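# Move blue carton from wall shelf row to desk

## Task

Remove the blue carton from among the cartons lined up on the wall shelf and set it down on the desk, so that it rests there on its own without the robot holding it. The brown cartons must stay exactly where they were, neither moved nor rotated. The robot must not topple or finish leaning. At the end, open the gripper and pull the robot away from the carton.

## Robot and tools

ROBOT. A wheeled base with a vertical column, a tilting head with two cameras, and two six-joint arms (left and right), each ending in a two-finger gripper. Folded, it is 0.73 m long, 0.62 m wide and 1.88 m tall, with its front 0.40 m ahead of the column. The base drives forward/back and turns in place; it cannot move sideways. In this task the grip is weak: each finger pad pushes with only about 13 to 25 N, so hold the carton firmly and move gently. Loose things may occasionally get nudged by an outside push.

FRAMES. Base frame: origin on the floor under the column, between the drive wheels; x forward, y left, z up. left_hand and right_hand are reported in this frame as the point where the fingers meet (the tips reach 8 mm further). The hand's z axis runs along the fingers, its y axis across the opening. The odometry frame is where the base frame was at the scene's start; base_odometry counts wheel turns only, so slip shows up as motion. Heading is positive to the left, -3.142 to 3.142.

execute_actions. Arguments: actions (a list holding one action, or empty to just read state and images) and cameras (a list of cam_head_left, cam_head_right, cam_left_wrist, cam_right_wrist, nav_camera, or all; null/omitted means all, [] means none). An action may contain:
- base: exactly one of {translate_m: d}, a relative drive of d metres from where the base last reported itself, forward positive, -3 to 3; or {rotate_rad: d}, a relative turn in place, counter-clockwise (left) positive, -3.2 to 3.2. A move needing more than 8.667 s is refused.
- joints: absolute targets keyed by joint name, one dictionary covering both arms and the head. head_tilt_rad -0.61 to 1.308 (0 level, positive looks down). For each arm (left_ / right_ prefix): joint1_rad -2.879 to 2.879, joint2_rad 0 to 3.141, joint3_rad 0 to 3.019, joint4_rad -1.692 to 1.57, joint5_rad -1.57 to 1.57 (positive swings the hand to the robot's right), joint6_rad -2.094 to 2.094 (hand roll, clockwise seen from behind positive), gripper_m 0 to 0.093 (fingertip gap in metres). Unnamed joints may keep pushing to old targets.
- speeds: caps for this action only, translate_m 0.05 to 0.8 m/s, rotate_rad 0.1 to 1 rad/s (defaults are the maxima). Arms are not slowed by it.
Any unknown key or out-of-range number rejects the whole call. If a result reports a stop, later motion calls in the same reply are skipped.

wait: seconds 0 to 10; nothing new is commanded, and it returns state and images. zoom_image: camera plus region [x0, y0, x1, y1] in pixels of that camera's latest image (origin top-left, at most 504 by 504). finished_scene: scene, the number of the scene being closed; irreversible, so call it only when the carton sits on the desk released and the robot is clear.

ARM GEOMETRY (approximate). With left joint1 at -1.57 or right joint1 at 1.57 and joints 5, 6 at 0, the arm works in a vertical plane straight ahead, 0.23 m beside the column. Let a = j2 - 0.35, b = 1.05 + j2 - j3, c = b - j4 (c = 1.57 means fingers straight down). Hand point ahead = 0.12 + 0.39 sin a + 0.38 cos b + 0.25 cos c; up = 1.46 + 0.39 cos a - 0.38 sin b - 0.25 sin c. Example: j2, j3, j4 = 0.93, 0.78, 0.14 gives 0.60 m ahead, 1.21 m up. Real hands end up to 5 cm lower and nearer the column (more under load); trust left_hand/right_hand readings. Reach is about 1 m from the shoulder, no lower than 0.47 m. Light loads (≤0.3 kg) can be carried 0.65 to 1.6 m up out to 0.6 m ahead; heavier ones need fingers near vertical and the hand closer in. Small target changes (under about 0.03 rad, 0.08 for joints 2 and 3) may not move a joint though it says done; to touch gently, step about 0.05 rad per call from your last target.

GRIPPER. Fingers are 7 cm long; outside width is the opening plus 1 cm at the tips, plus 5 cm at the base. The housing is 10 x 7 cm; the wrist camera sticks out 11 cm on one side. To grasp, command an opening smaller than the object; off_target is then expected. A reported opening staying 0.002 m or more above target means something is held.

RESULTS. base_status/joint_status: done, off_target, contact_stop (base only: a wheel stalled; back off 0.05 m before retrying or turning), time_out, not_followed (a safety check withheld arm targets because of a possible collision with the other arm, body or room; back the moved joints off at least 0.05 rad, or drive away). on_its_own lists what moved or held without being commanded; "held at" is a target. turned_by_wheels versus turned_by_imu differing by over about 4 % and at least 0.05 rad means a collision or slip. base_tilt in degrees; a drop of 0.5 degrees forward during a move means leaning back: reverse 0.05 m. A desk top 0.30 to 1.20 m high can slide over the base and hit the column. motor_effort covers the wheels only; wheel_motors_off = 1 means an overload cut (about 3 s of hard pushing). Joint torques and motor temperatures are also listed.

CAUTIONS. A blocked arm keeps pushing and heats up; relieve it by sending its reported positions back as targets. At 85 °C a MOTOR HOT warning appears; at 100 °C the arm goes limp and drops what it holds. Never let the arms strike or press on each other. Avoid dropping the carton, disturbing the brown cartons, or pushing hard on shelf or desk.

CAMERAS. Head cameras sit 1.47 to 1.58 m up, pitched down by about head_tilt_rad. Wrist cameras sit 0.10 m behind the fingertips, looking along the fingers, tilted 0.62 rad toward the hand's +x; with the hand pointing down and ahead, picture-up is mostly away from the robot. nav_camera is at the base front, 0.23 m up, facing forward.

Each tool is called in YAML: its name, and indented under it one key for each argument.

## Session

execute_actions:
  actions: []

Scene clock: 0.00 s.
Joint torques (N m, as the arm reports them, + toward a larger angle): no reading
Motor temperatures (°C, as the motors report them): left_arm=[31 33 34 33 33 32] | right_arm=[33 37 35 31 35 33]
base_odometry: x=+0.000 y=+0.000 heading=+0.000 (m, m, rad; odometry frame)
turned_by_wheels: +0.000 (rad since the last result)
turned_by_imu: +0.000 (rad since the last result)
base_tilt: forward=+0.4 right=+0.4 (deg)
base_status: not commanded
joint_positions: head_tilt_rad=+0.858 left_joint1_rad=-1.579 left_joint2_rad=+0.914 left_joint3_rad=+0.388 left_joint4_rad=-0.973 left_joint5_rad=+0.010 left_joint6_rad=+0.008 left_gripper_m=+0.095 right_joint1_rad=+1.600 right_joint2_rad=+0.888 right_joint3_rad=+0.432 right_joint4_rad=-0.968 right_joint5_rad=-0.027 right_joint6_rad=+0.099 right_gripper_m=+0.094
joint_status: not commanded
wheel_motors_off: 0
motor_effort: left_wheel=+4 right_wheel=+3 (%)
left_hand: x=+0.1267 y=+0.2213 z=+1.2608 quat_wxyz=(+0.468, -0.005, -0.884, +0.008) (m; base frame)
right_hand: x=+0.1551 y=-0.2146 z=+1.2525 quat_wxyz=(+0.436, -0.038, -0.899, +0.001) (m; base frame)
pictures: cam_head_left, cam_head_right, cam_left_wrist, cam_right_wrist, nav_camera
Images, in order (width x height): cam_head_left 504x504, cam_head_right 504x504, cam_left_wrist 504x504, cam_right_wrist 504x504, nav_camera 504x504.

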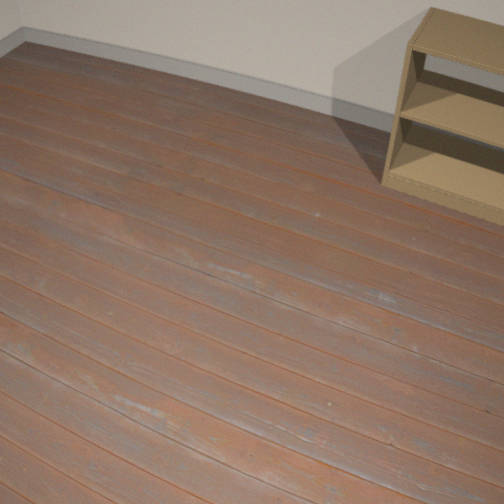

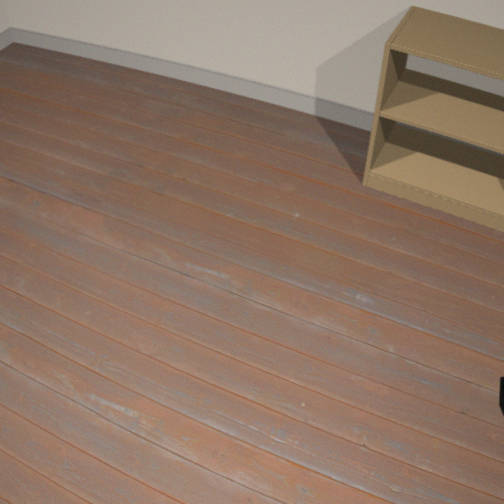

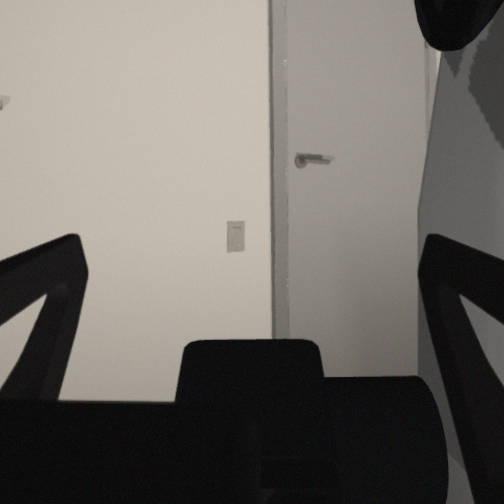

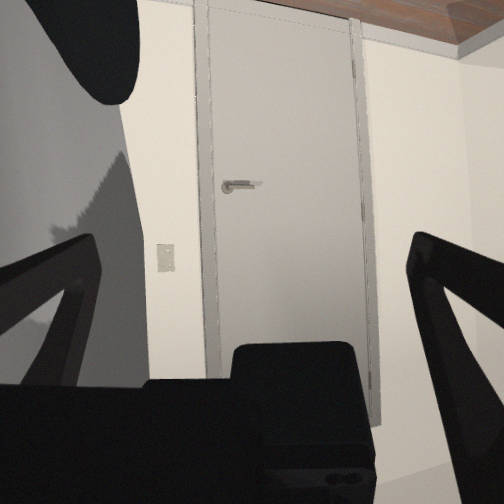

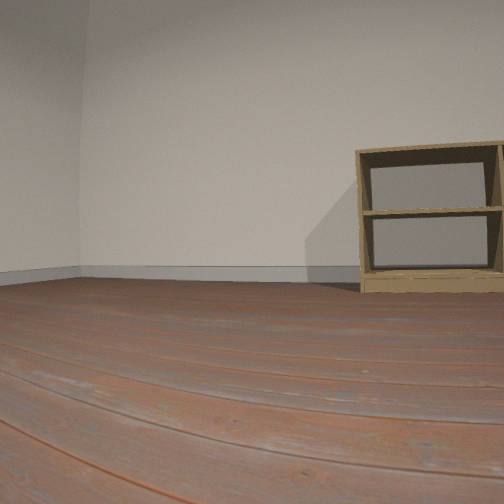

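execute_actions:
  actions:
    - {"base": {"rotate_rad": 1.15}, "joints": {"head_tilt_rad": 0.4}}

Scene clock: 10.87 s.
Joint torques (N m, as the arm reports them, + toward a larger angle): left_arm=[-1.09 -6.71 -1.49 -1.24 -0.09  0.06] | right_arm=[-0.01 -8.13 -0.38 -0.8  -0.14  0.01]
Motor temperatures (°C, as the motors report them): left_arm=[31 33 34 33 33 32] | right_arm=[33 37 35 31 35 33]
base_odometry: x=+0.000 y=+0.000 heading=+1.148 (m, m, rad; odometry frame)
turned_by_wheels: +1.148 (rad since the last result)
turned_by_imu: +1.146 (rad since the last result)
base_tilt: forward=+0.4 right=+0.4 (deg)
base_status: done
joint_positions: head_tilt_rad=+0.419 left_joint1_rad=-1.579 left_joint2_rad=+0.914 left_joint3_rad=+0.388 left_joint4_rad=-0.973 left_joint5_rad=+0.010 left_joint6_rad=+0.008 left_gripper_m=+0.095 right_joint1_rad=+1.600 right_joint2_rad=+0.888 right_joint3_rad=+0.432 right_joint4_rad=-0.968 right_joint5_rad=-0.027 right_joint6_rad=+0.099 right_gripper_m=+0.094
joint_status: all done
wheel_motors_off: 0
motor_effort: left_wheel=-8(42) right_wheel=+7(39) (%)
left_hand: x=+0.1265 y=+0.2213 z=+1.2609 quat_wxyz=(+0.468, -0.005, -0.884, +0.008) (m; base frame)
right_hand: x=+0.1551 y=-0.2146 z=+1.2525 quat_wxyz=(+0.436, -0.038, -0.899, +0.001) (m; base frame)
pictures: cam_head_left, cam_head_right, cam_left_wrist, cam_right_wrist, nav_camera
Images, in order (width x height): cam_head_left 504x504, cam_head_right 504x504, cam_left_wrist 504x504, cam_right_wrist 504x504, nav_camera 504x504.

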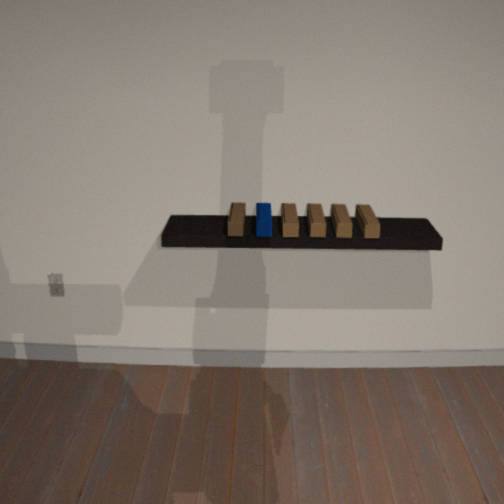

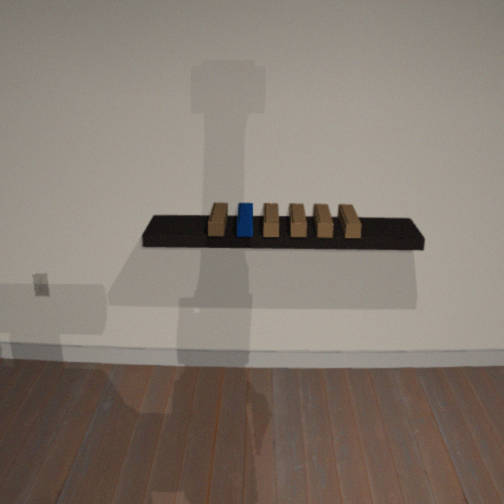

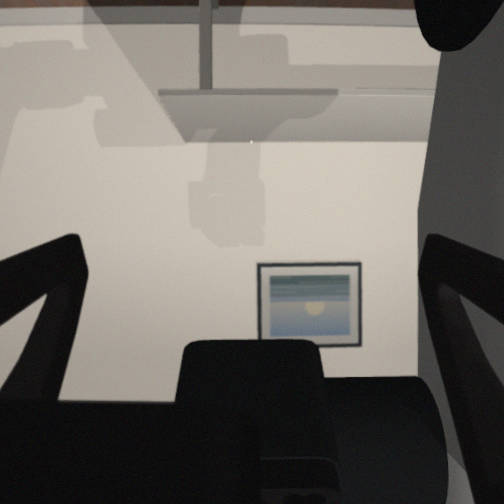

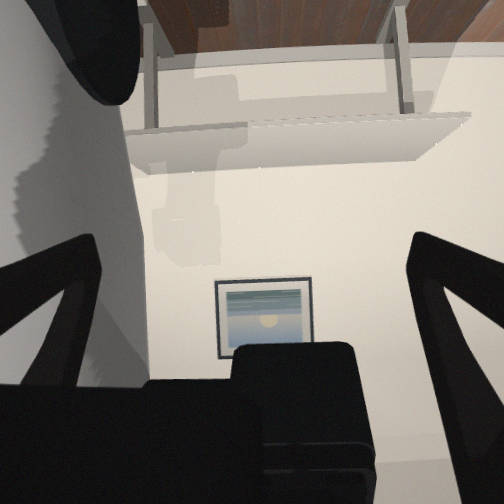

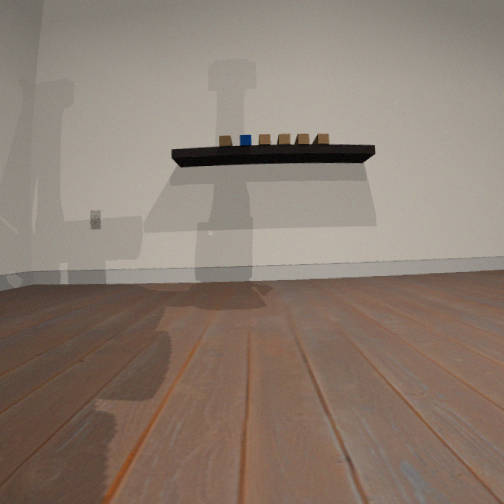

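zoom_image:
  camera: "nav_camera"
  region: [160, 120, 390, 180]

zoom_image:
  camera: "nav_camera"
  region: [120, 240, 384, 504]

zoom_image:
  camera: "cam_head_left"
  region: [150, 180, 450, 270]

Region (160, 120, 390, 180) of nav_camera's 504x504 image, scaled by 2.191, with more detail than that image has; it fills the top 131 rows of this view, and the rest is white.

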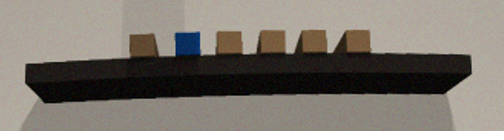

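Region (120, 240, 384, 504) of nav_camera's 504x504 image, scaled by 1.909, with more detail than that image has.

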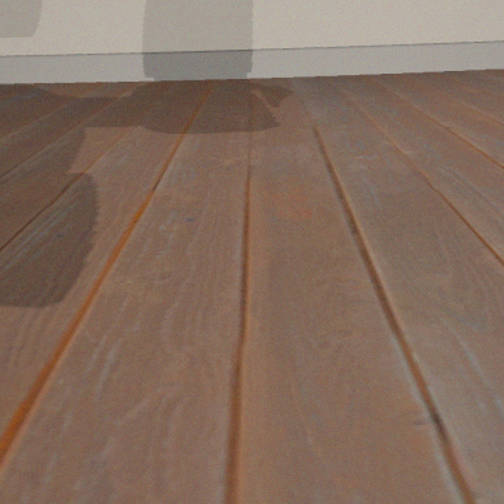

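Region (150, 180, 450, 270) of cam_head_left's 504x504 image, scaled by 1.680, with more detail than that image has; it fills the top 151 rows of this view, and the rest is white.

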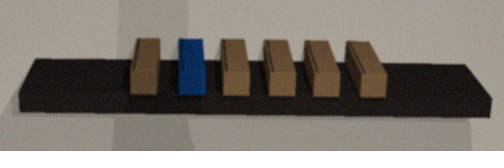

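zoom_image:
  camera: "cam_head_left"
  region: [220, 190, 340, 250]

zoom_image:
  camera: "cam_head_left"
  region: [100, 340, 400, 504]

Region (220, 190, 340, 250) of cam_head_left's 504x504 image, scaled by 4.200, with more detail than that image has.

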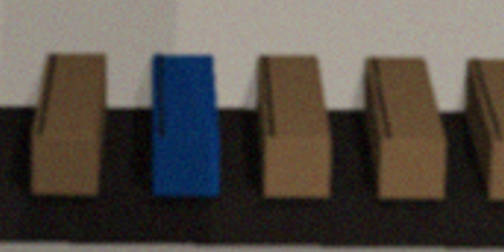

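Region (100, 340, 400, 504) of cam_head_left's 504x504 image, scaled by 1.680, with more detail than that image has; it fills the top 276 rows of this view, and the rest is white.

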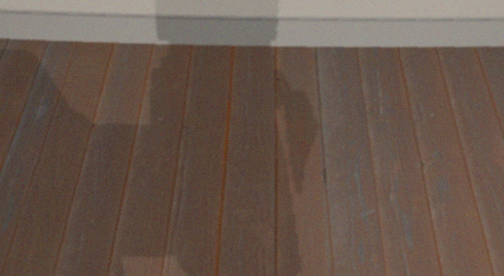

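execute_actions:
  actions:
    - {"base": {"rotate_rad": 0.07}, "joints": {"right_joint1_rad": 1.565, "right_joint2_rad": 1.60, "right_joint3_rad": 1.11, "right_joint4_rad": -0.025, "right_joint5_rad": 0.005, "right_joint6_rad": 0.085, "right_gripper_m": 0.077, "head_tilt_rad": 0.6}}
  cameras: ["nav_camera", "cam_head_left", "cam_head_right"]

execute_actions:
  actions:
    - {"base": {"translate_m": 1.25}, "joints": {"head_tilt_rad": 0.75}}
  cameras: ["nav_camera", "cam_head_left", "cam_head_right", "cam_right_wrist"]

Scene clock: 117.00 s.
Joint torques (N m, as the arm reports them, + toward a larger angle): left_arm=[-1.38 -7.21 -1.54 -1.42 -0.12  0.01] | right_arm=[ -0.55 -15.94   0.83   1.2   -0.06  -0.06]
Motor temperatures (°C, as the motors report them): left_arm=[31 33 34 34 33 32] | right_arm=[33 37 35 31 35 33]
base_odometry: x=+0.000 y=+0.000 heading=+1.216 (m, m, rad; odometry frame)
turned_by_wheels: +0.068 (rad since the last result)
turned_by_imu: +0.069 (rad since the last result)
base_tilt: forward=+0.4 right=+0.4 (deg)
base_status: done
joint_positions: head_tilt_rad=+0.603 left_joint1_rad=-1.579 left_joint2_rad=+0.914 left_joint3_rad=+0.388 left_joint4_rad=-0.973 left_joint5_rad=+0.010 left_joint6_rad=+0.008 left_gripper_m=+0.095 right_joint1_rad=+1.567 right_joint2_rad=+1.592 right_joint3_rad=+1.108 right_joint4_rad=-0.035 right_joint5_rad=+0.003 right_joint6_rad=+0.089 right_gripper_m=+0.077
joint_status: all done
wheel_motors_off: 0
motor_effort: left_wheel=-7(30) right_wheel=+9(35) (%)
left_hand: x=+0.1265 y=+0.2213 z=+1.2609 quat_wxyz=(+0.468, -0.005, -0.884, +0.008) (m; base frame)
right_hand: x=+0.5045 y=-0.2286 z=+0.9513 quat_wxyz=(-0.002, -0.046, -0.999, +0.003) (m; base frame)
pictures: cam_head_left, cam_head_right, nav_camera
Images, in order (width x height): cam_head_left 504x504, cam_head_right 504x504, nav_camera 504x504.

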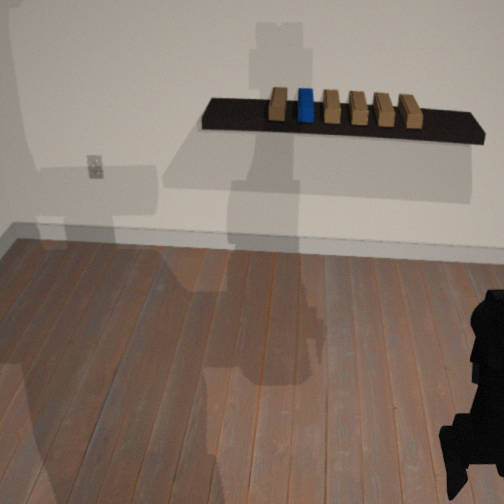

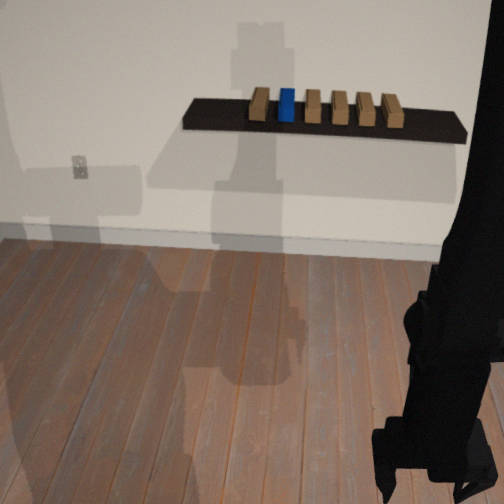

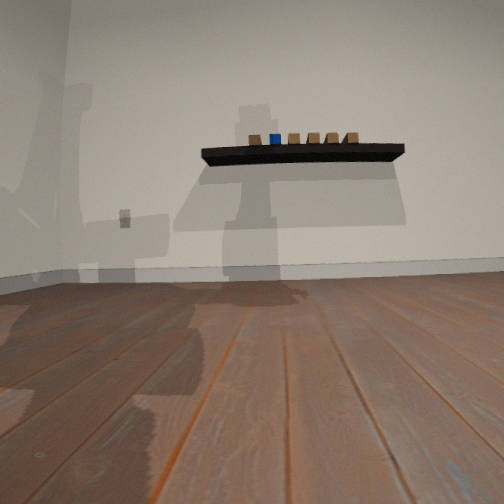

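Scene clock: 120.53 s.
Joint torques (N m, as the arm reports them, + toward a larger angle): left_arm=[-0.71 -6.54 -1.57 -1.46 -0.1   0.04] | right_arm=[ -0.56 -16.02   0.76   1.22  -0.05  -0.06]
Motor temperatures (°C, as the motors report them): left_arm=[31 33 34 34 33 32] | right_arm=[33 37 35 31 35 33]
base_odometry: x=+0.434 y=+1.172 heading=+1.216 (m, m, rad; odometry frame)
turned_by_wheels: +0.000 (rad since the last result)
turned_by_imu: +0.002 (rad since the last result)
base_tilt: forward=+0.5 right=+0.4 (deg)
base_status: done
joint_positions: head_tilt_rad=+0.753 left_joint1_rad=-1.579 left_joint2_rad=+0.914 left_joint3_rad=+0.390 left_joint4_rad=-0.973 left_joint5_rad=+0.010 left_joint6_rad=+0.008 left_gripper_m=+0.095 right_joint1_rad=+1.566 right_joint2_rad=+1.592 right_joint3_rad=+1.110 right_joint4_rad=-0.035 right_joint5_rad=+0.003 right_joint6_rad=+0.089 right_gripper_m=+0.077
joint_status: all done
wheel_motors_off: 0
motor_effort: left_wheel=-1(46) right_wheel=-1(63) (%)
left_hand: x=+0.1273 y=+0.2213 z=+1.2605 quat_wxyz=(+0.468, -0.005, -0.884, +0.008) (m; base frame)
right_hand: x=+0.5057 y=-0.2288 z=+0.9514 quat_wxyz=(-0.003, -0.046, -0.999, +0.003) (m; base frame)
pictures: cam_head_left, cam_head_right, cam_right_wrist, nav_camera
Images, in order (width x height): cam_head_left 504x504, cam_head_right 504x504, cam_right_wrist 504x504, nav_camera 504x504.

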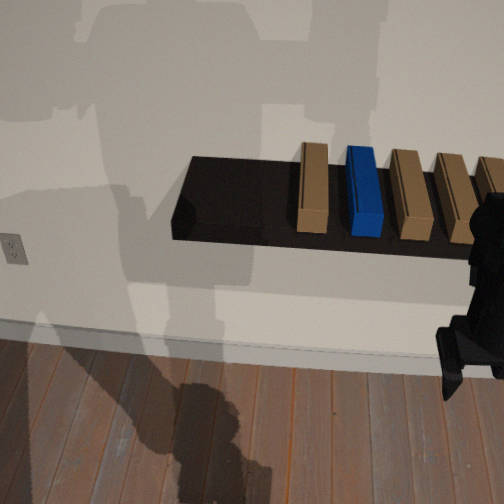

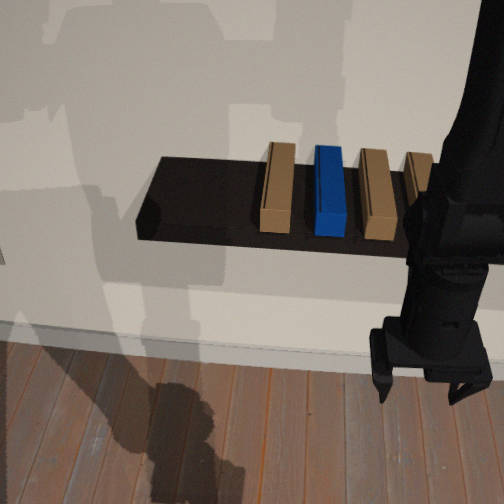

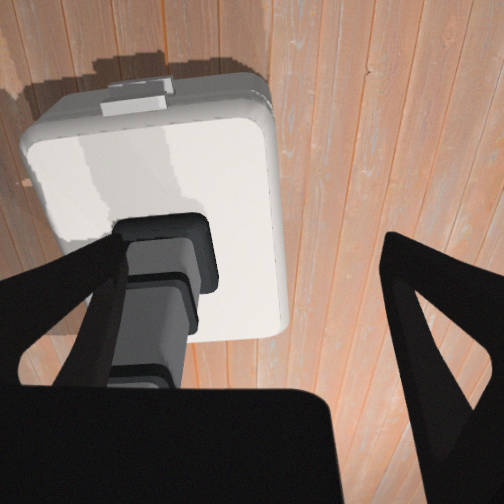

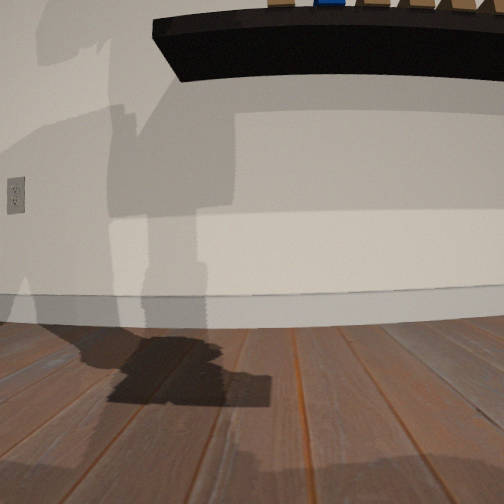

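zoom_image:
  camera: "cam_head_right"
  region: [250, 130, 410, 250]

zoom_image:
  camera: "cam_head_left"
  region: [286, 130, 446, 250]

zoom_image:
  camera: "cam_head_right"
  region: [354, 310, 504, 420]

Region (250, 130, 410, 250) of cam_head_right's 504x504 image, scaled by 3.150, with more detail than that image has; it fills the top 378 rows of this view, and the rest is white.

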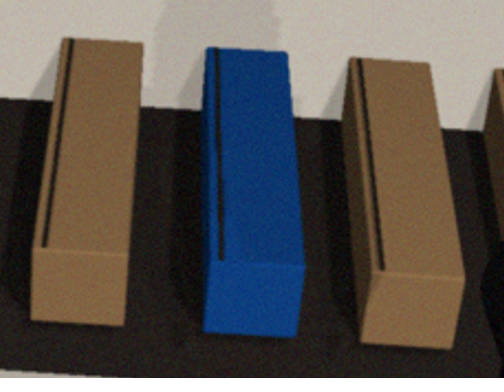

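Region (286, 130, 446, 250) of cam_head_left's 504x504 image, scaled by 3.150, with more detail than that image has; it fills the top 378 rows of this view, and the rest is white.

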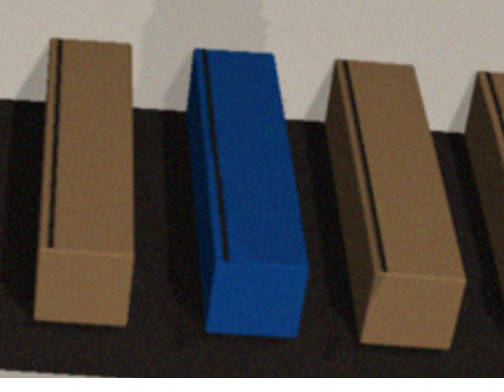

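Region (354, 310, 504, 420) of cam_head_right's 504x504 image, scaled by 3.360, with more detail than that image has; it fills the top 370 rows of this view, and the rest is white.

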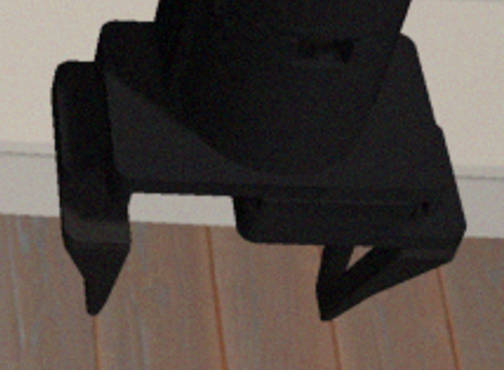

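execute_actions:
  actions:
    - {"base": {"translate_m": 0.63}, "joints": {"right_joint2_rad": 1.77, "right_joint3_rad": 1.24, "right_joint4_rad": 0.015, "head_tilt_rad": 1.05}}
  cameras: ["cam_head_left", "cam_head_right", "cam_right_wrist"]

Scene clock: 198.03 s.
Joint torques (N m, as the arm reports them, + toward a larger angle): left_arm=[-1.2  -6.93 -1.75 -1.22 -0.11  0.02] | right_arm=[ -0.65 -16.94   0.16   1.16  -0.05  -0.06]
Motor temperatures (°C, as the motors report them): left_arm=[31 34 34 34 33 32] | right_arm=[33 38 35 31 35 33]
base_odometry: x=+0.653 y=+1.763 heading=+1.216 (m, m, rad; odometry frame)
turned_by_wheels: +0.000 (rad since the last result)
turned_by_imu: +0.002 (rad since the last result)
base_tilt: forward=+0.4 right=+0.4 (deg)
base_status: done
joint_positions: head_tilt_rad=+1.050 left_joint1_rad=-1.579 left_joint2_rad=+0.914 left_joint3_rad=+0.391 left_joint4_rad=-0.973 left_joint5_rad=+0.010 left_joint6_rad=+0.008 left_gripper_m=+0.095 right_joint1_rad=+1.566 right_joint2_rad=+1.773 right_joint3_rad=+1.241 right_joint4_rad=+0.006 right_joint5_rad=+0.003 right_joint6_rad=+0.089 right_gripper_m=+0.077
joint_status: all done
wheel_motors_off: 0
motor_effort: left_wheel=+2(36) right_wheel=+0(34) (%)
left_hand: x=+0.1281 y=+0.2213 z=+1.2602 quat_wxyz=(+0.467, -0.005, -0.884, +0.008) (m; base frame)
right_hand: x=+0.5009 y=-0.2290 z=+0.8836 quat_wxyz=(+0.001, -0.046, -0.999, +0.003) (m; base frame)
pictures: cam_head_left, cam_head_right, cam_right_wrist
Images, in order (width x height): cam_head_left 504x504, cam_head_right 504x504, cam_right_wrist 504x504.

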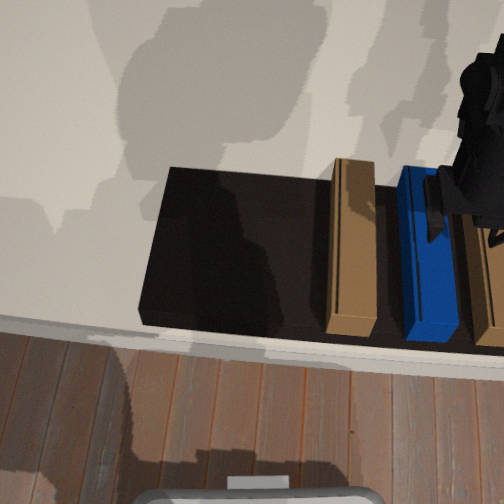

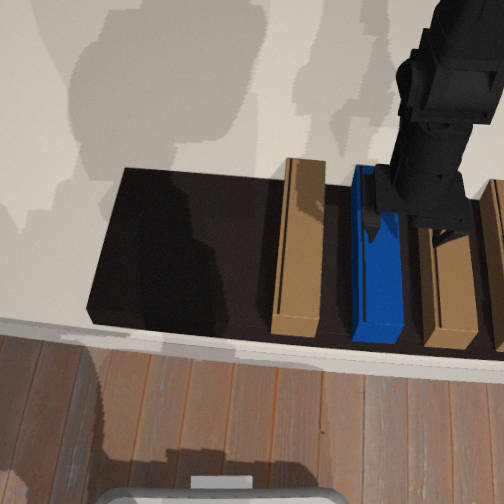

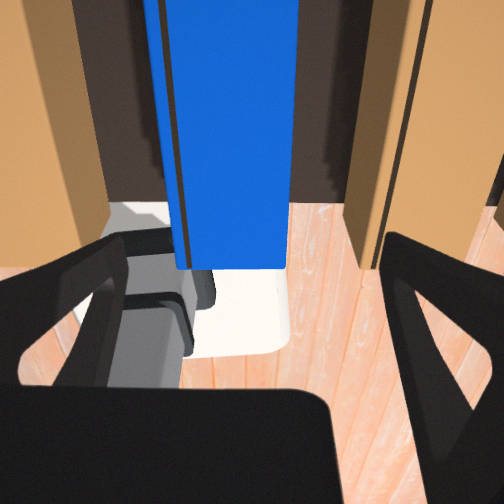

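execute_actions:
  actions:
    - {"base": {"translate_m": 0.058}, "joints": {"right_joint2_rad": 1.875, "right_joint3_rad": 1.345}, "speeds": {"translate_m": 0.2}}
  cameras: ["cam_head_right", "cam_right_wrist"]

Scene clock: 220.60 s.
Joint torques (N m, as the arm reports them, + toward a larger angle): left_arm=[-0.76 -6.82 -1.52 -1.42 -0.12  0.04] | right_arm=[ -0.63 -16.07   0.35   1.17  -0.06  -0.06]
Motor temperatures (°C, as the motors report them): left_arm=[31 34 34 34 33 32] | right_arm=[33 39 35 31 35 33]
base_odometry: x=+0.673 y=+1.818 heading=+1.216 (m, m, rad; odometry frame)
turned_by_wheels: +0.000 (rad since the last result)
turned_by_imu: +0.001 (rad since the last result)
base_tilt: forward=+0.4 right=+0.4 (deg)
base_status: done
joint_positions: head_tilt_rad=+1.050 left_joint1_rad=-1.579 left_joint2_rad=+0.914 left_joint3_rad=+0.390 left_joint4_rad=-0.973 left_joint5_rad=+0.010 left_joint6_rad=+0.008 left_gripper_m=+0.095 right_joint1_rad=+1.566 right_joint2_rad=+1.859 right_joint3_rad=+1.347 right_joint4_rad=+0.006 right_joint5_rad=+0.003 right_joint6_rad=+0.089 right_gripper_m=+0.077
joint_status: all done
wheel_motors_off: 0
motor_effort: left_wheel=-1(35) right_wheel=+0(33) (%)
left_hand: x=+0.1275 y=+0.2213 z=+1.2605 quat_wxyz=(+0.467, -0.005, -0.884, +0.008) (m; base frame)
right_hand: x=+0.5162 y=-0.2292 z=+0.8505 quat_wxyz=(-0.009, -0.046, -0.999, +0.003) (m; base frame)
pictures: cam_head_right, cam_right_wrist
Images, in order (width x height): cam_head_right 504x504, cam_right_wrist 504x504.

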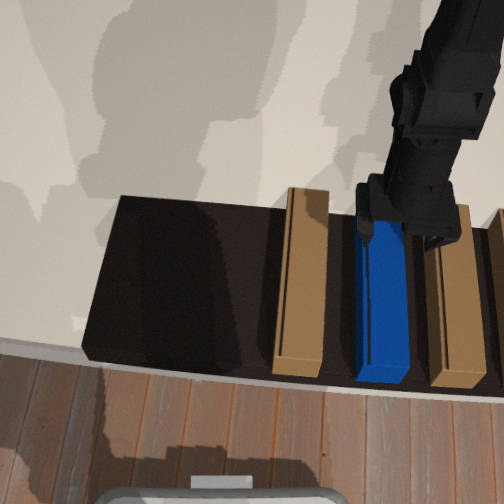

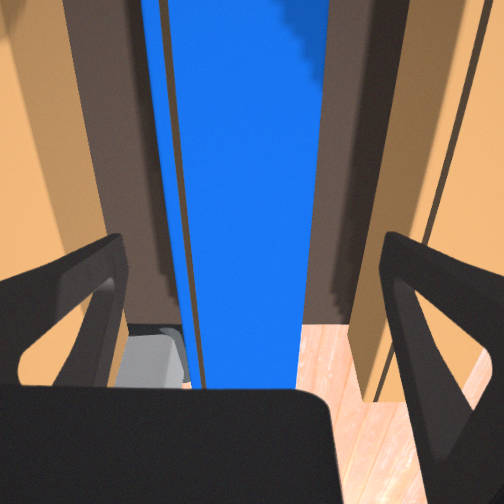

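execute_actions:
  actions:
    - {"base": {"rotate_rad": 0.013}, "joints": {"right_joint2_rad": 1.96, "right_joint3_rad": 1.425}}
  cameras: ["cam_head_right", "cam_right_wrist"]

Scene clock: 240.60 s.
Joint torques (N m, as the arm reports them, + toward a larger angle): left_arm=[-1.46 -7.85 -1.53 -1.47 -0.11  0.05] | right_arm=[ -0.71 -16.12   0.34   1.17  -0.05  -0.05]
Motor temperatures (°C, as the motors report them): left_arm=[31 34 34 34 33 32] | right_arm=[33 39 35 31 35 33]
base_odometry: x=+0.673 y=+1.818 heading=+1.227 (m, m, rad; odometry frame)
turned_by_wheels: +0.010 (rad since the last result)
turned_by_imu: +0.011 (rad since the last result)
base_tilt: forward=+0.5 right=+0.4 (deg)
base_status: done
joint_positions: head_tilt_rad=+1.050 left_joint1_rad=-1.579 left_joint2_rad=+0.914 left_joint3_rad=+0.389 left_joint4_rad=-0.973 left_joint5_rad=+0.010 left_joint6_rad=+0.008 left_gripper_m=+0.095 right_joint1_rad=+1.567 right_joint2_rad=+1.944 right_joint3_rad=+1.427 right_joint4_rad=+0.007 right_joint5_rad=+0.003 right_joint6_rad=+0.089 right_gripper_m=+0.077
joint_status: all done
wheel_motors_off: 0
motor_effort: left_wheel=+1(52) right_wheel=+2(55) (%)
left_hand: x=+0.1271 y=+0.2213 z=+1.2606 quat_wxyz=(+0.468, -0.005, -0.884, +0.008) (m; base frame)
right_hand: x=+0.5144 y=-0.2287 z=+0.8181 quat_wxyz=(-0.007, -0.046, -0.999, +0.003) (m; base frame)
pictures: cam_head_right, cam_right_wrist
Images, in order (width x height): cam_head_right 504x504, cam_right_wrist 504x504.

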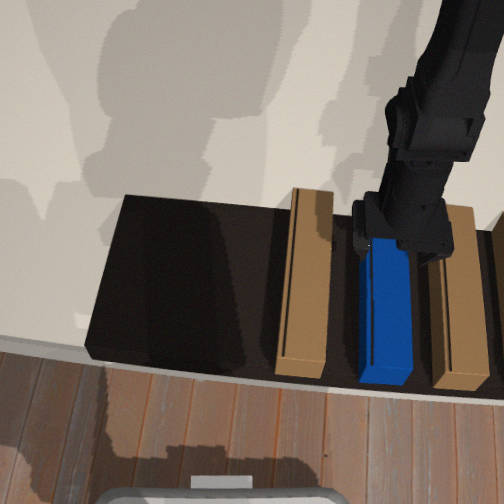

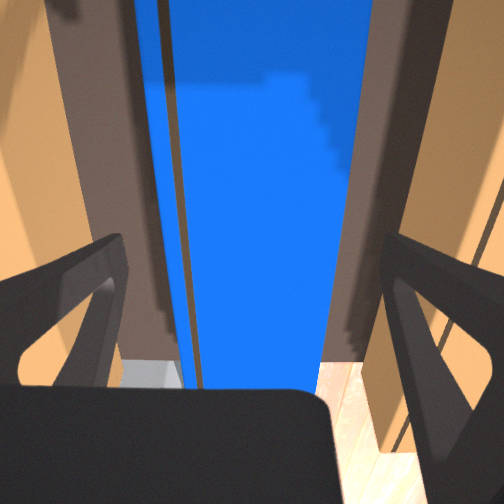

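execute_actions:
  actions:
    - {"joints": {"right_joint2_rad": 2.098, "right_joint3_rad": 1.572}}
  cameras: ["cam_head_right", "cam_right_wrist"]

Scene clock: 252.60 s.
Joint torques (N m, as the arm reports them, + toward a larger angle): left_arm=[-0.94 -6.91 -1.53 -1.44 -0.12  0.06] | right_arm=[ -0.71 -16.15   0.58   1.14  -0.05  -0.06]
Motor temperatures (°C, as the motors report them): left_arm=[31 34 34 34 33 32] | right_arm=[33 39 35 31 35 33]
base_odometry: x=+0.673 y=+1.818 heading=+1.227 (m, m, rad; odometry frame)
turned_by_wheels: +0.000 (rad since the last result)
turned_by_imu: +0.001 (rad since the last result)
base_tilt: forward=+0.4 right=+0.4 (deg)
base_status: not commanded
joint_positions: head_tilt_rad=+1.050 left_joint1_rad=-1.579 left_joint2_rad=+0.914 left_joint3_rad=+0.389 left_joint4_rad=-0.973 left_joint5_rad=+0.010 left_joint6_rad=+0.008 left_gripper_m=+0.095 right_joint1_rad=+1.567 right_joint2_rad=+2.093 right_joint3_rad=+1.571 right_joint4_rad=+0.007 right_joint5_rad=+0.003 right_joint6_rad=+0.089 right_gripper_m=+0.077
joint_status: all done
wheel_motors_off: 0
motor_effort: left_wheel=-1(3) right_wheel=+2(3) (%)
left_hand: x=+0.1271 y=+0.2213 z=+1.2606 quat_wxyz=(+0.468, -0.005, -0.884, +0.008) (m; base frame)
right_hand: x=+0.5055 y=-0.2289 z=+0.7611 quat_wxyz=(-0.005, -0.046, -0.999, +0.003) (m; base frame)
pictures: cam_head_right, cam_right_wrist
Images, in order (width x height): cam_head_right 504x504, cam_right_wrist 504x504.

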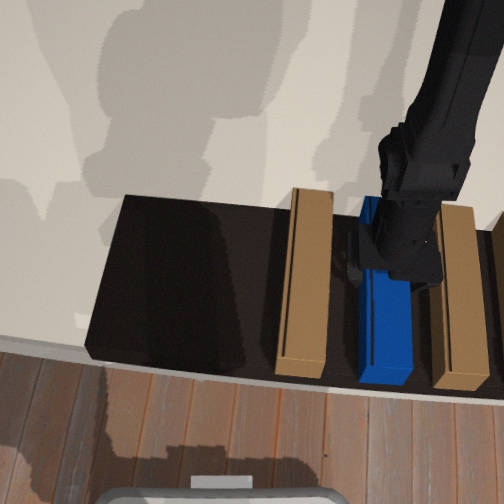

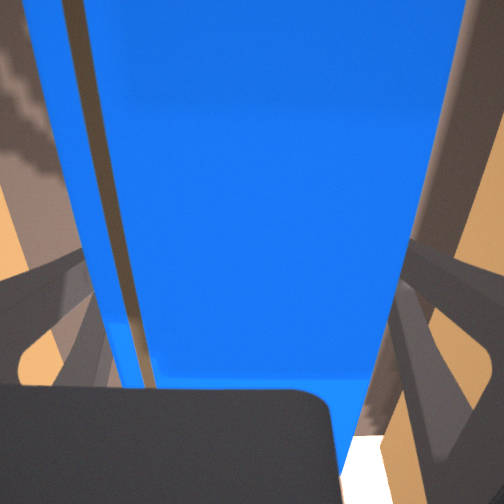

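execute_actions:
  actions:
    - {"joints": {"right_gripper_m": 0.0}}
  cameras: ["cam_right_wrist"]

execute_actions:
  actions:
    - {"joints": {"right_joint2_rad": 2.0, "right_joint3_rad": 1.485}}
  cameras: ["cam_head_right", "cam_right_wrist"]

Scene clock: 264.27 s.
Joint torques (N m, as the arm reports them, + toward a larger angle): left_arm=[-1.35 -7.28 -1.45 -1.34 -0.13  0.03] | right_arm=[ -0.68 -16.49   0.51   1.12  -0.05  -0.05]
Motor temperatures (°C, as the motors report them): left_arm=[31 34 34 34 33 32] | right_arm=[33 39 35 31 35 33]
base_odometry: x=+0.673 y=+1.818 heading=+1.227 (m, m, rad; odometry frame)
turned_by_wheels: +0.000 (rad since the last result)
turned_by_imu: +0.001 (rad since the last result)
base_tilt: forward=+0.4 right=+0.4 (deg)
base_status: not commanded
joint_positions: head_tilt_rad=+1.050 left_joint1_rad=-1.579 left_joint2_rad=+0.914 left_joint3_rad=+0.389 left_joint4_rad=-0.973 left_joint5_rad=+0.010 left_joint6_rad=+0.008 left_gripper_m=+0.095 right_joint1_rad=+1.567 right_joint2_rad=+2.093 right_joint3_rad=+1.571 right_joint4_rad=+0.007 right_joint5_rad=+0.003 right_joint6_rad=+0.089 right_gripper_m=+0.060
joint_status: right_gripper_m off_target (ended at +0.060, target +0.000)
wheel_motors_off: 0
motor_effort: left_wheel=-2(1) right_wheel=+3(2) (%)
left_hand: x=+0.1271 y=+0.2213 z=+1.2606 quat_wxyz=(+0.468, -0.005, -0.884, +0.008) (m; base frame)
right_hand: x=+0.5055 y=-0.2289 z=+0.7611 quat_wxyz=(-0.005, -0.046, -0.999, +0.003) (m; base frame)
pictures: cam_right_wrist
Images, in order (width x height): cam_right_wrist 504x504.

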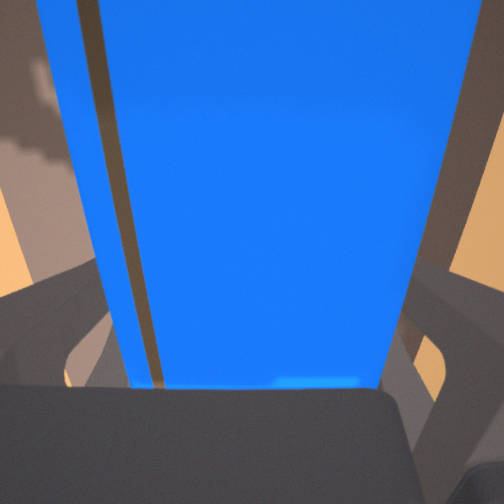

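Scene clock: 265.10 s.
Joint torques (N m, as the arm reports them, + toward a larger angle): left_arm=[-1.26 -7.34 -1.5  -1.37 -0.11  0.06] | right_arm=[ -0.73 -18.48   0.57   1.07  -0.06  -0.06]
Motor temperatures (°C, as the motors report them): left_arm=[31 34 34 34 33 32] | right_arm=[33 39 35 31 35 33]
base_odometry: x=+0.673 y=+1.818 heading=+1.227 (m, m, rad; odometry frame)
turned_by_wheels: +0.000 (rad since the last result)
turned_by_imu: +0.000 (rad since the last result)
base_tilt: forward=+0.4 right=+0.4 (deg)
base_status: not commanded
joint_positions: head_tilt_rad=+1.050 left_joint1_rad=-1.579 left_joint2_rad=+0.914 left_joint3_rad=+0.389 left_joint4_rad=-0.973 left_joint5_rad=+0.010 left_joint6_rad=+0.008 left_gripper_m=+0.095 right_joint1_rad=+1.567 right_joint2_rad=+2.021 right_joint3_rad=+1.481 right_joint4_rad=+0.007 right_joint5_rad=+0.003 right_joint6_rad=+0.089 right_gripper_m=+0.060
joint_status: all done
wheel_motors_off: 0
motor_effort: left_wheel=-1(2) right_wheel=+3(3) (%)
left_hand: x=+0.1271 y=+0.2213 z=+1.2606 quat_wxyz=(+0.468, -0.005, -0.884, +0.008) (m; base frame)
right_hand: x=+0.4978 y=-0.2288 z=+0.7884 quat_wxyz=(+0.005, -0.046, -0.999, +0.003) (m; base frame)
pictures: cam_head_right, cam_right_wrist
Images, in order (width x height): cam_head_right 504x504, cam_right_wrist 504x504.

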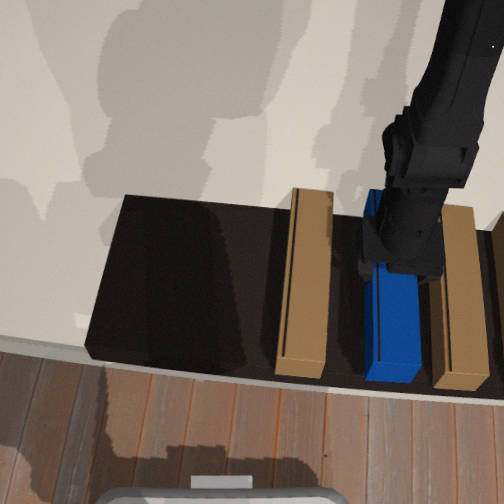

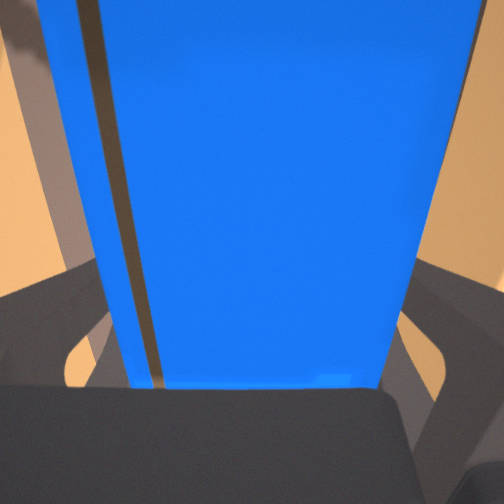

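execute_actions:
  actions:
    - {"joints": {"right_joint2_rad": 1.80, "right_joint3_rad": 1.265}}
  cameras: ["cam_head_right", "cam_right_wrist"]

Scene clock: 278.77 s.
Joint torques (N m, as the arm reports them, + toward a larger angle): left_arm=[-1.09 -6.98 -1.45 -1.41 -0.1   0.05] | right_arm=[ -0.68 -16.92   0.16   1.03  -0.06  -0.06]
Motor temperatures (°C, as the motors report them): left_arm=[31 34 34 34 33 32] | right_arm=[33 39 35 31 35 33]
base_odometry: x=+0.673 y=+1.818 heading=+1.227 (m, m, rad; odometry frame)
turned_by_wheels: +0.000 (rad since the last result)
turned_by_imu: +0.001 (rad since the last result)
base_tilt: forward=+0.4 right=+0.4 (deg)
base_status: not commanded
joint_positions: head_tilt_rad=+1.050 left_joint1_rad=-1.579 left_joint2_rad=+0.914 left_joint3_rad=+0.389 left_joint4_rad=-0.973 left_joint5_rad=+0.010 left_joint6_rad=+0.008 left_gripper_m=+0.095 right_joint1_rad=+1.567 right_joint2_rad=+1.797 right_joint3_rad=+1.268 right_joint4_rad=+0.008 right_joint5_rad=+0.003 right_joint6_rad=+0.089 right_gripper_m=+0.060
joint_status: all done
wheel_motors_off: 0
motor_effort: left_wheel=-5(2) right_wheel=+3(3) (%)
left_hand: x=+0.1271 y=+0.2213 z=+1.2606 quat_wxyz=(+0.468, -0.005, -0.884, +0.008) (m; base frame)
right_hand: x=+0.5044 y=-0.2285 z=+0.8744 quat_wxyz=(-0.002, -0.046, -0.999, +0.003) (m; base frame)
pictures: cam_head_right, cam_right_wrist
Images, in order (width x height): cam_head_right 504x504, cam_right_wrist 504x504.

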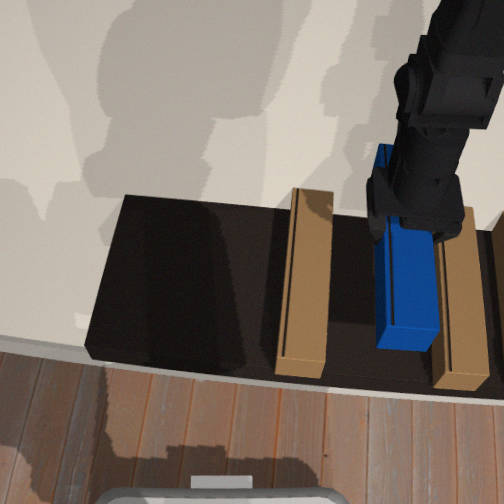

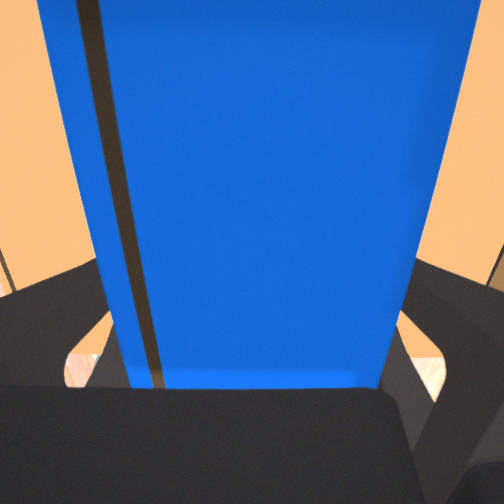

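execute_actions:
  actions:
    - {"base": {"translate_m": -2.8}, "joints": {"head_tilt_rad": 0.35}}
  cameras: ["cam_head_left", "cam_left_wrist", "cam_right_wrist"]

Scene clock: 335.33 s.
Joint torques (N m, as the arm reports them, + toward a larger angle): left_arm=[-0.95 -7.36 -1.45 -1.32 -0.1   0.07] | right_arm=[ -0.57 -16.5    0.27   1.06  -0.06  -0.06]
Motor temperatures (°C, as the motors report them): left_arm=[31 34 34 34 33 32] | right_arm=[33 39 35 31 35 33]
base_odometry: x=-0.271 y=-0.818 heading=+1.227 (m, m, rad; odometry frame)
turned_by_wheels: +0.000 (rad since the last result)
turned_by_imu: -0.001 (rad since the last result)
base_tilt: forward=+0.4 right=+0.4 (deg)
base_status: done
joint_positions: head_tilt_rad=+0.369 left_joint1_rad=-1.579 left_joint2_rad=+0.914 left_joint3_rad=+0.387 left_joint4_rad=-0.973 left_joint5_rad=+0.010 left_joint6_rad=+0.008 left_gripper_m=+0.095 right_joint1_rad=+1.567 right_joint2_rad=+1.797 right_joint3_rad=+1.265 right_joint4_rad=+0.008 right_joint5_rad=+0.003 right_joint6_rad=+0.089 right_gripper_m=+0.060
joint_status: all done
wheel_motors_off: 0
motor_effort: left_wheel=-1(64) right_wheel=+0(45) (%)
left_hand: x=+0.1259 y=+0.2213 z=+1.2611 quat_wxyz=(+0.469, -0.005, -0.883, +0.008) (m; base frame)
right_hand: x=+0.5024 y=-0.2285 z=+0.8744 quat_wxyz=(+0.000, -0.046, -0.999, +0.003) (m; base frame)
pictures: cam_head_left, cam_left_wrist, cam_right_wrist
Images, in order (width x height): cam_head_left 504x504, cam_left_wrist 504x504, cam_right_wrist 504x504.

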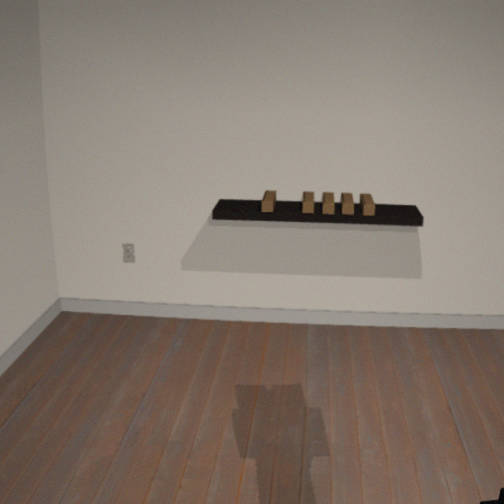

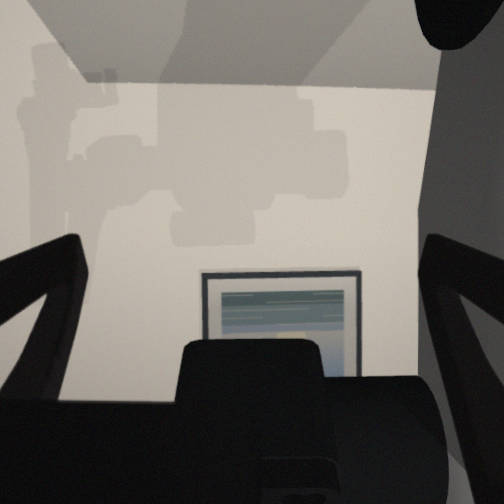

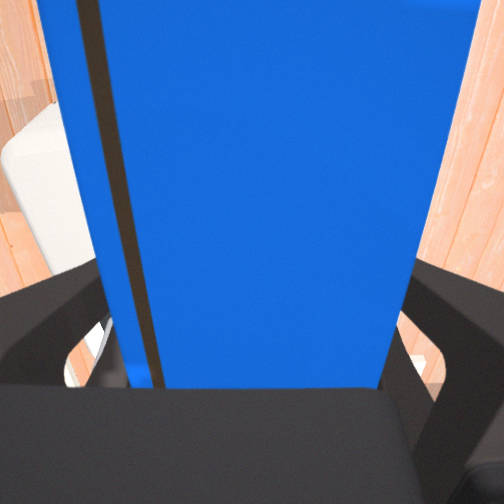

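execute_actions:
  actions:
    - {"base": {"rotate_rad": 3.0}, "joints": {"head_tilt_rad": 0.95}}
  cameras: ["cam_head_left", "cam_head_right", "cam_right_wrist", "nav_camera"]

Scene clock: 355.67 s.
Joint torques (N m, as the arm reports them, + toward a larger angle): left_arm=[-1.06 -7.12 -1.43 -1.54 -0.13  0.01] | right_arm=[ -0.56 -16.64   0.34   1.07  -0.06  -0.05]
Motor temperatures (°C, as the motors report them): left_arm=[31 34 34 34 33 32] | right_arm=[33 39 35 31 35 33]
base_odometry: x=-0.272 y=-0.818 heading=-2.059 (m, m, rad; odometry frame)
turned_by_wheels: +2.998 (rad since the last result)
turned_by_imu: +2.992 (rad since the last result)
base_tilt: forward=+0.4 right=+0.4 (deg)
base_status: done
joint_positions: head_tilt_rad=+0.950 left_joint1_rad=-1.579 left_joint2_rad=+0.914 left_joint3_rad=+0.387 left_joint4_rad=-0.973 left_joint5_rad=+0.010 left_joint6_rad=+0.008 left_gripper_m=+0.095 right_joint1_rad=+1.565 right_joint2_rad=+1.797 right_joint3_rad=+1.265 right_joint4_rad=+0.008 right_joint5_rad=+0.003 right_joint6_rad=+0.089 right_gripper_m=+0.060
joint_status: all done
wheel_motors_off: 0
motor_effort: left_wheel=-8(52) right_wheel=+8(56) (%)
left_hand: x=+0.1261 y=+0.2213 z=+1.2610 quat_wxyz=(+0.469, -0.005, -0.883, +0.008) (m; base frame)
right_hand: x=+0.5024 y=-0.2304 z=+0.8744 quat_wxyz=(+0.000, -0.046, -0.999, +0.004) (m; base frame)
pictures: cam_head_left, cam_head_right, cam_right_wrist, nav_camera
Images, in order (width x height): cam_head_left 504x504, cam_head_right 504x504, cam_right_wrist 504x504, nav_camera 504x504.

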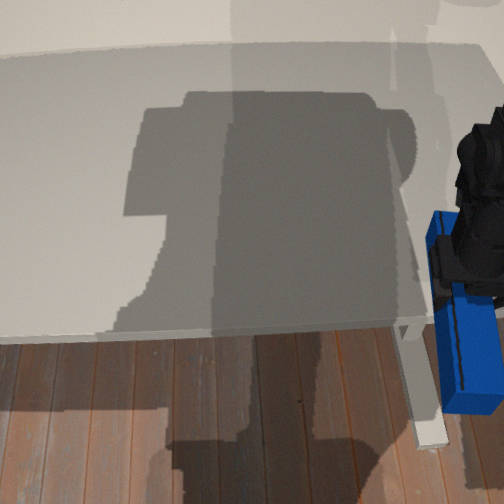

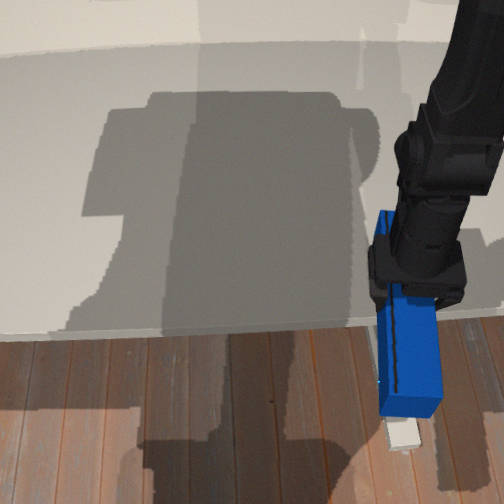

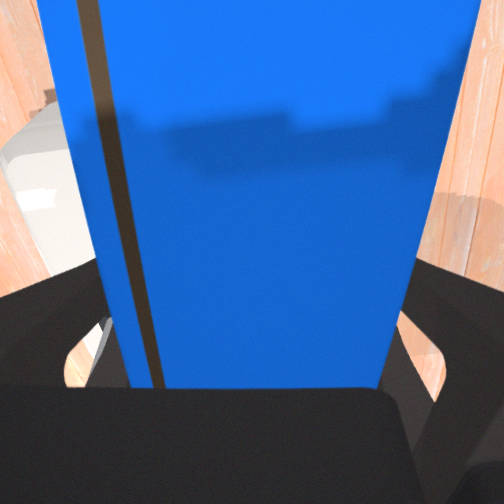

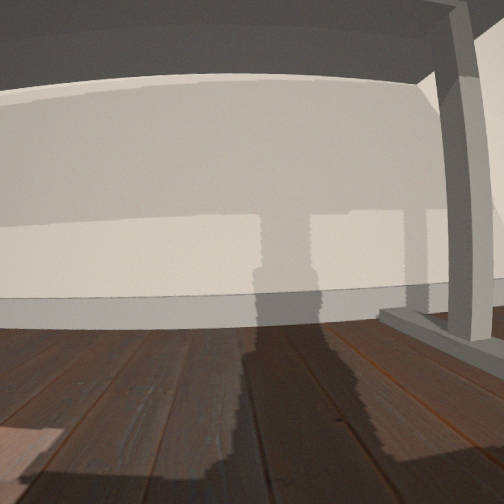

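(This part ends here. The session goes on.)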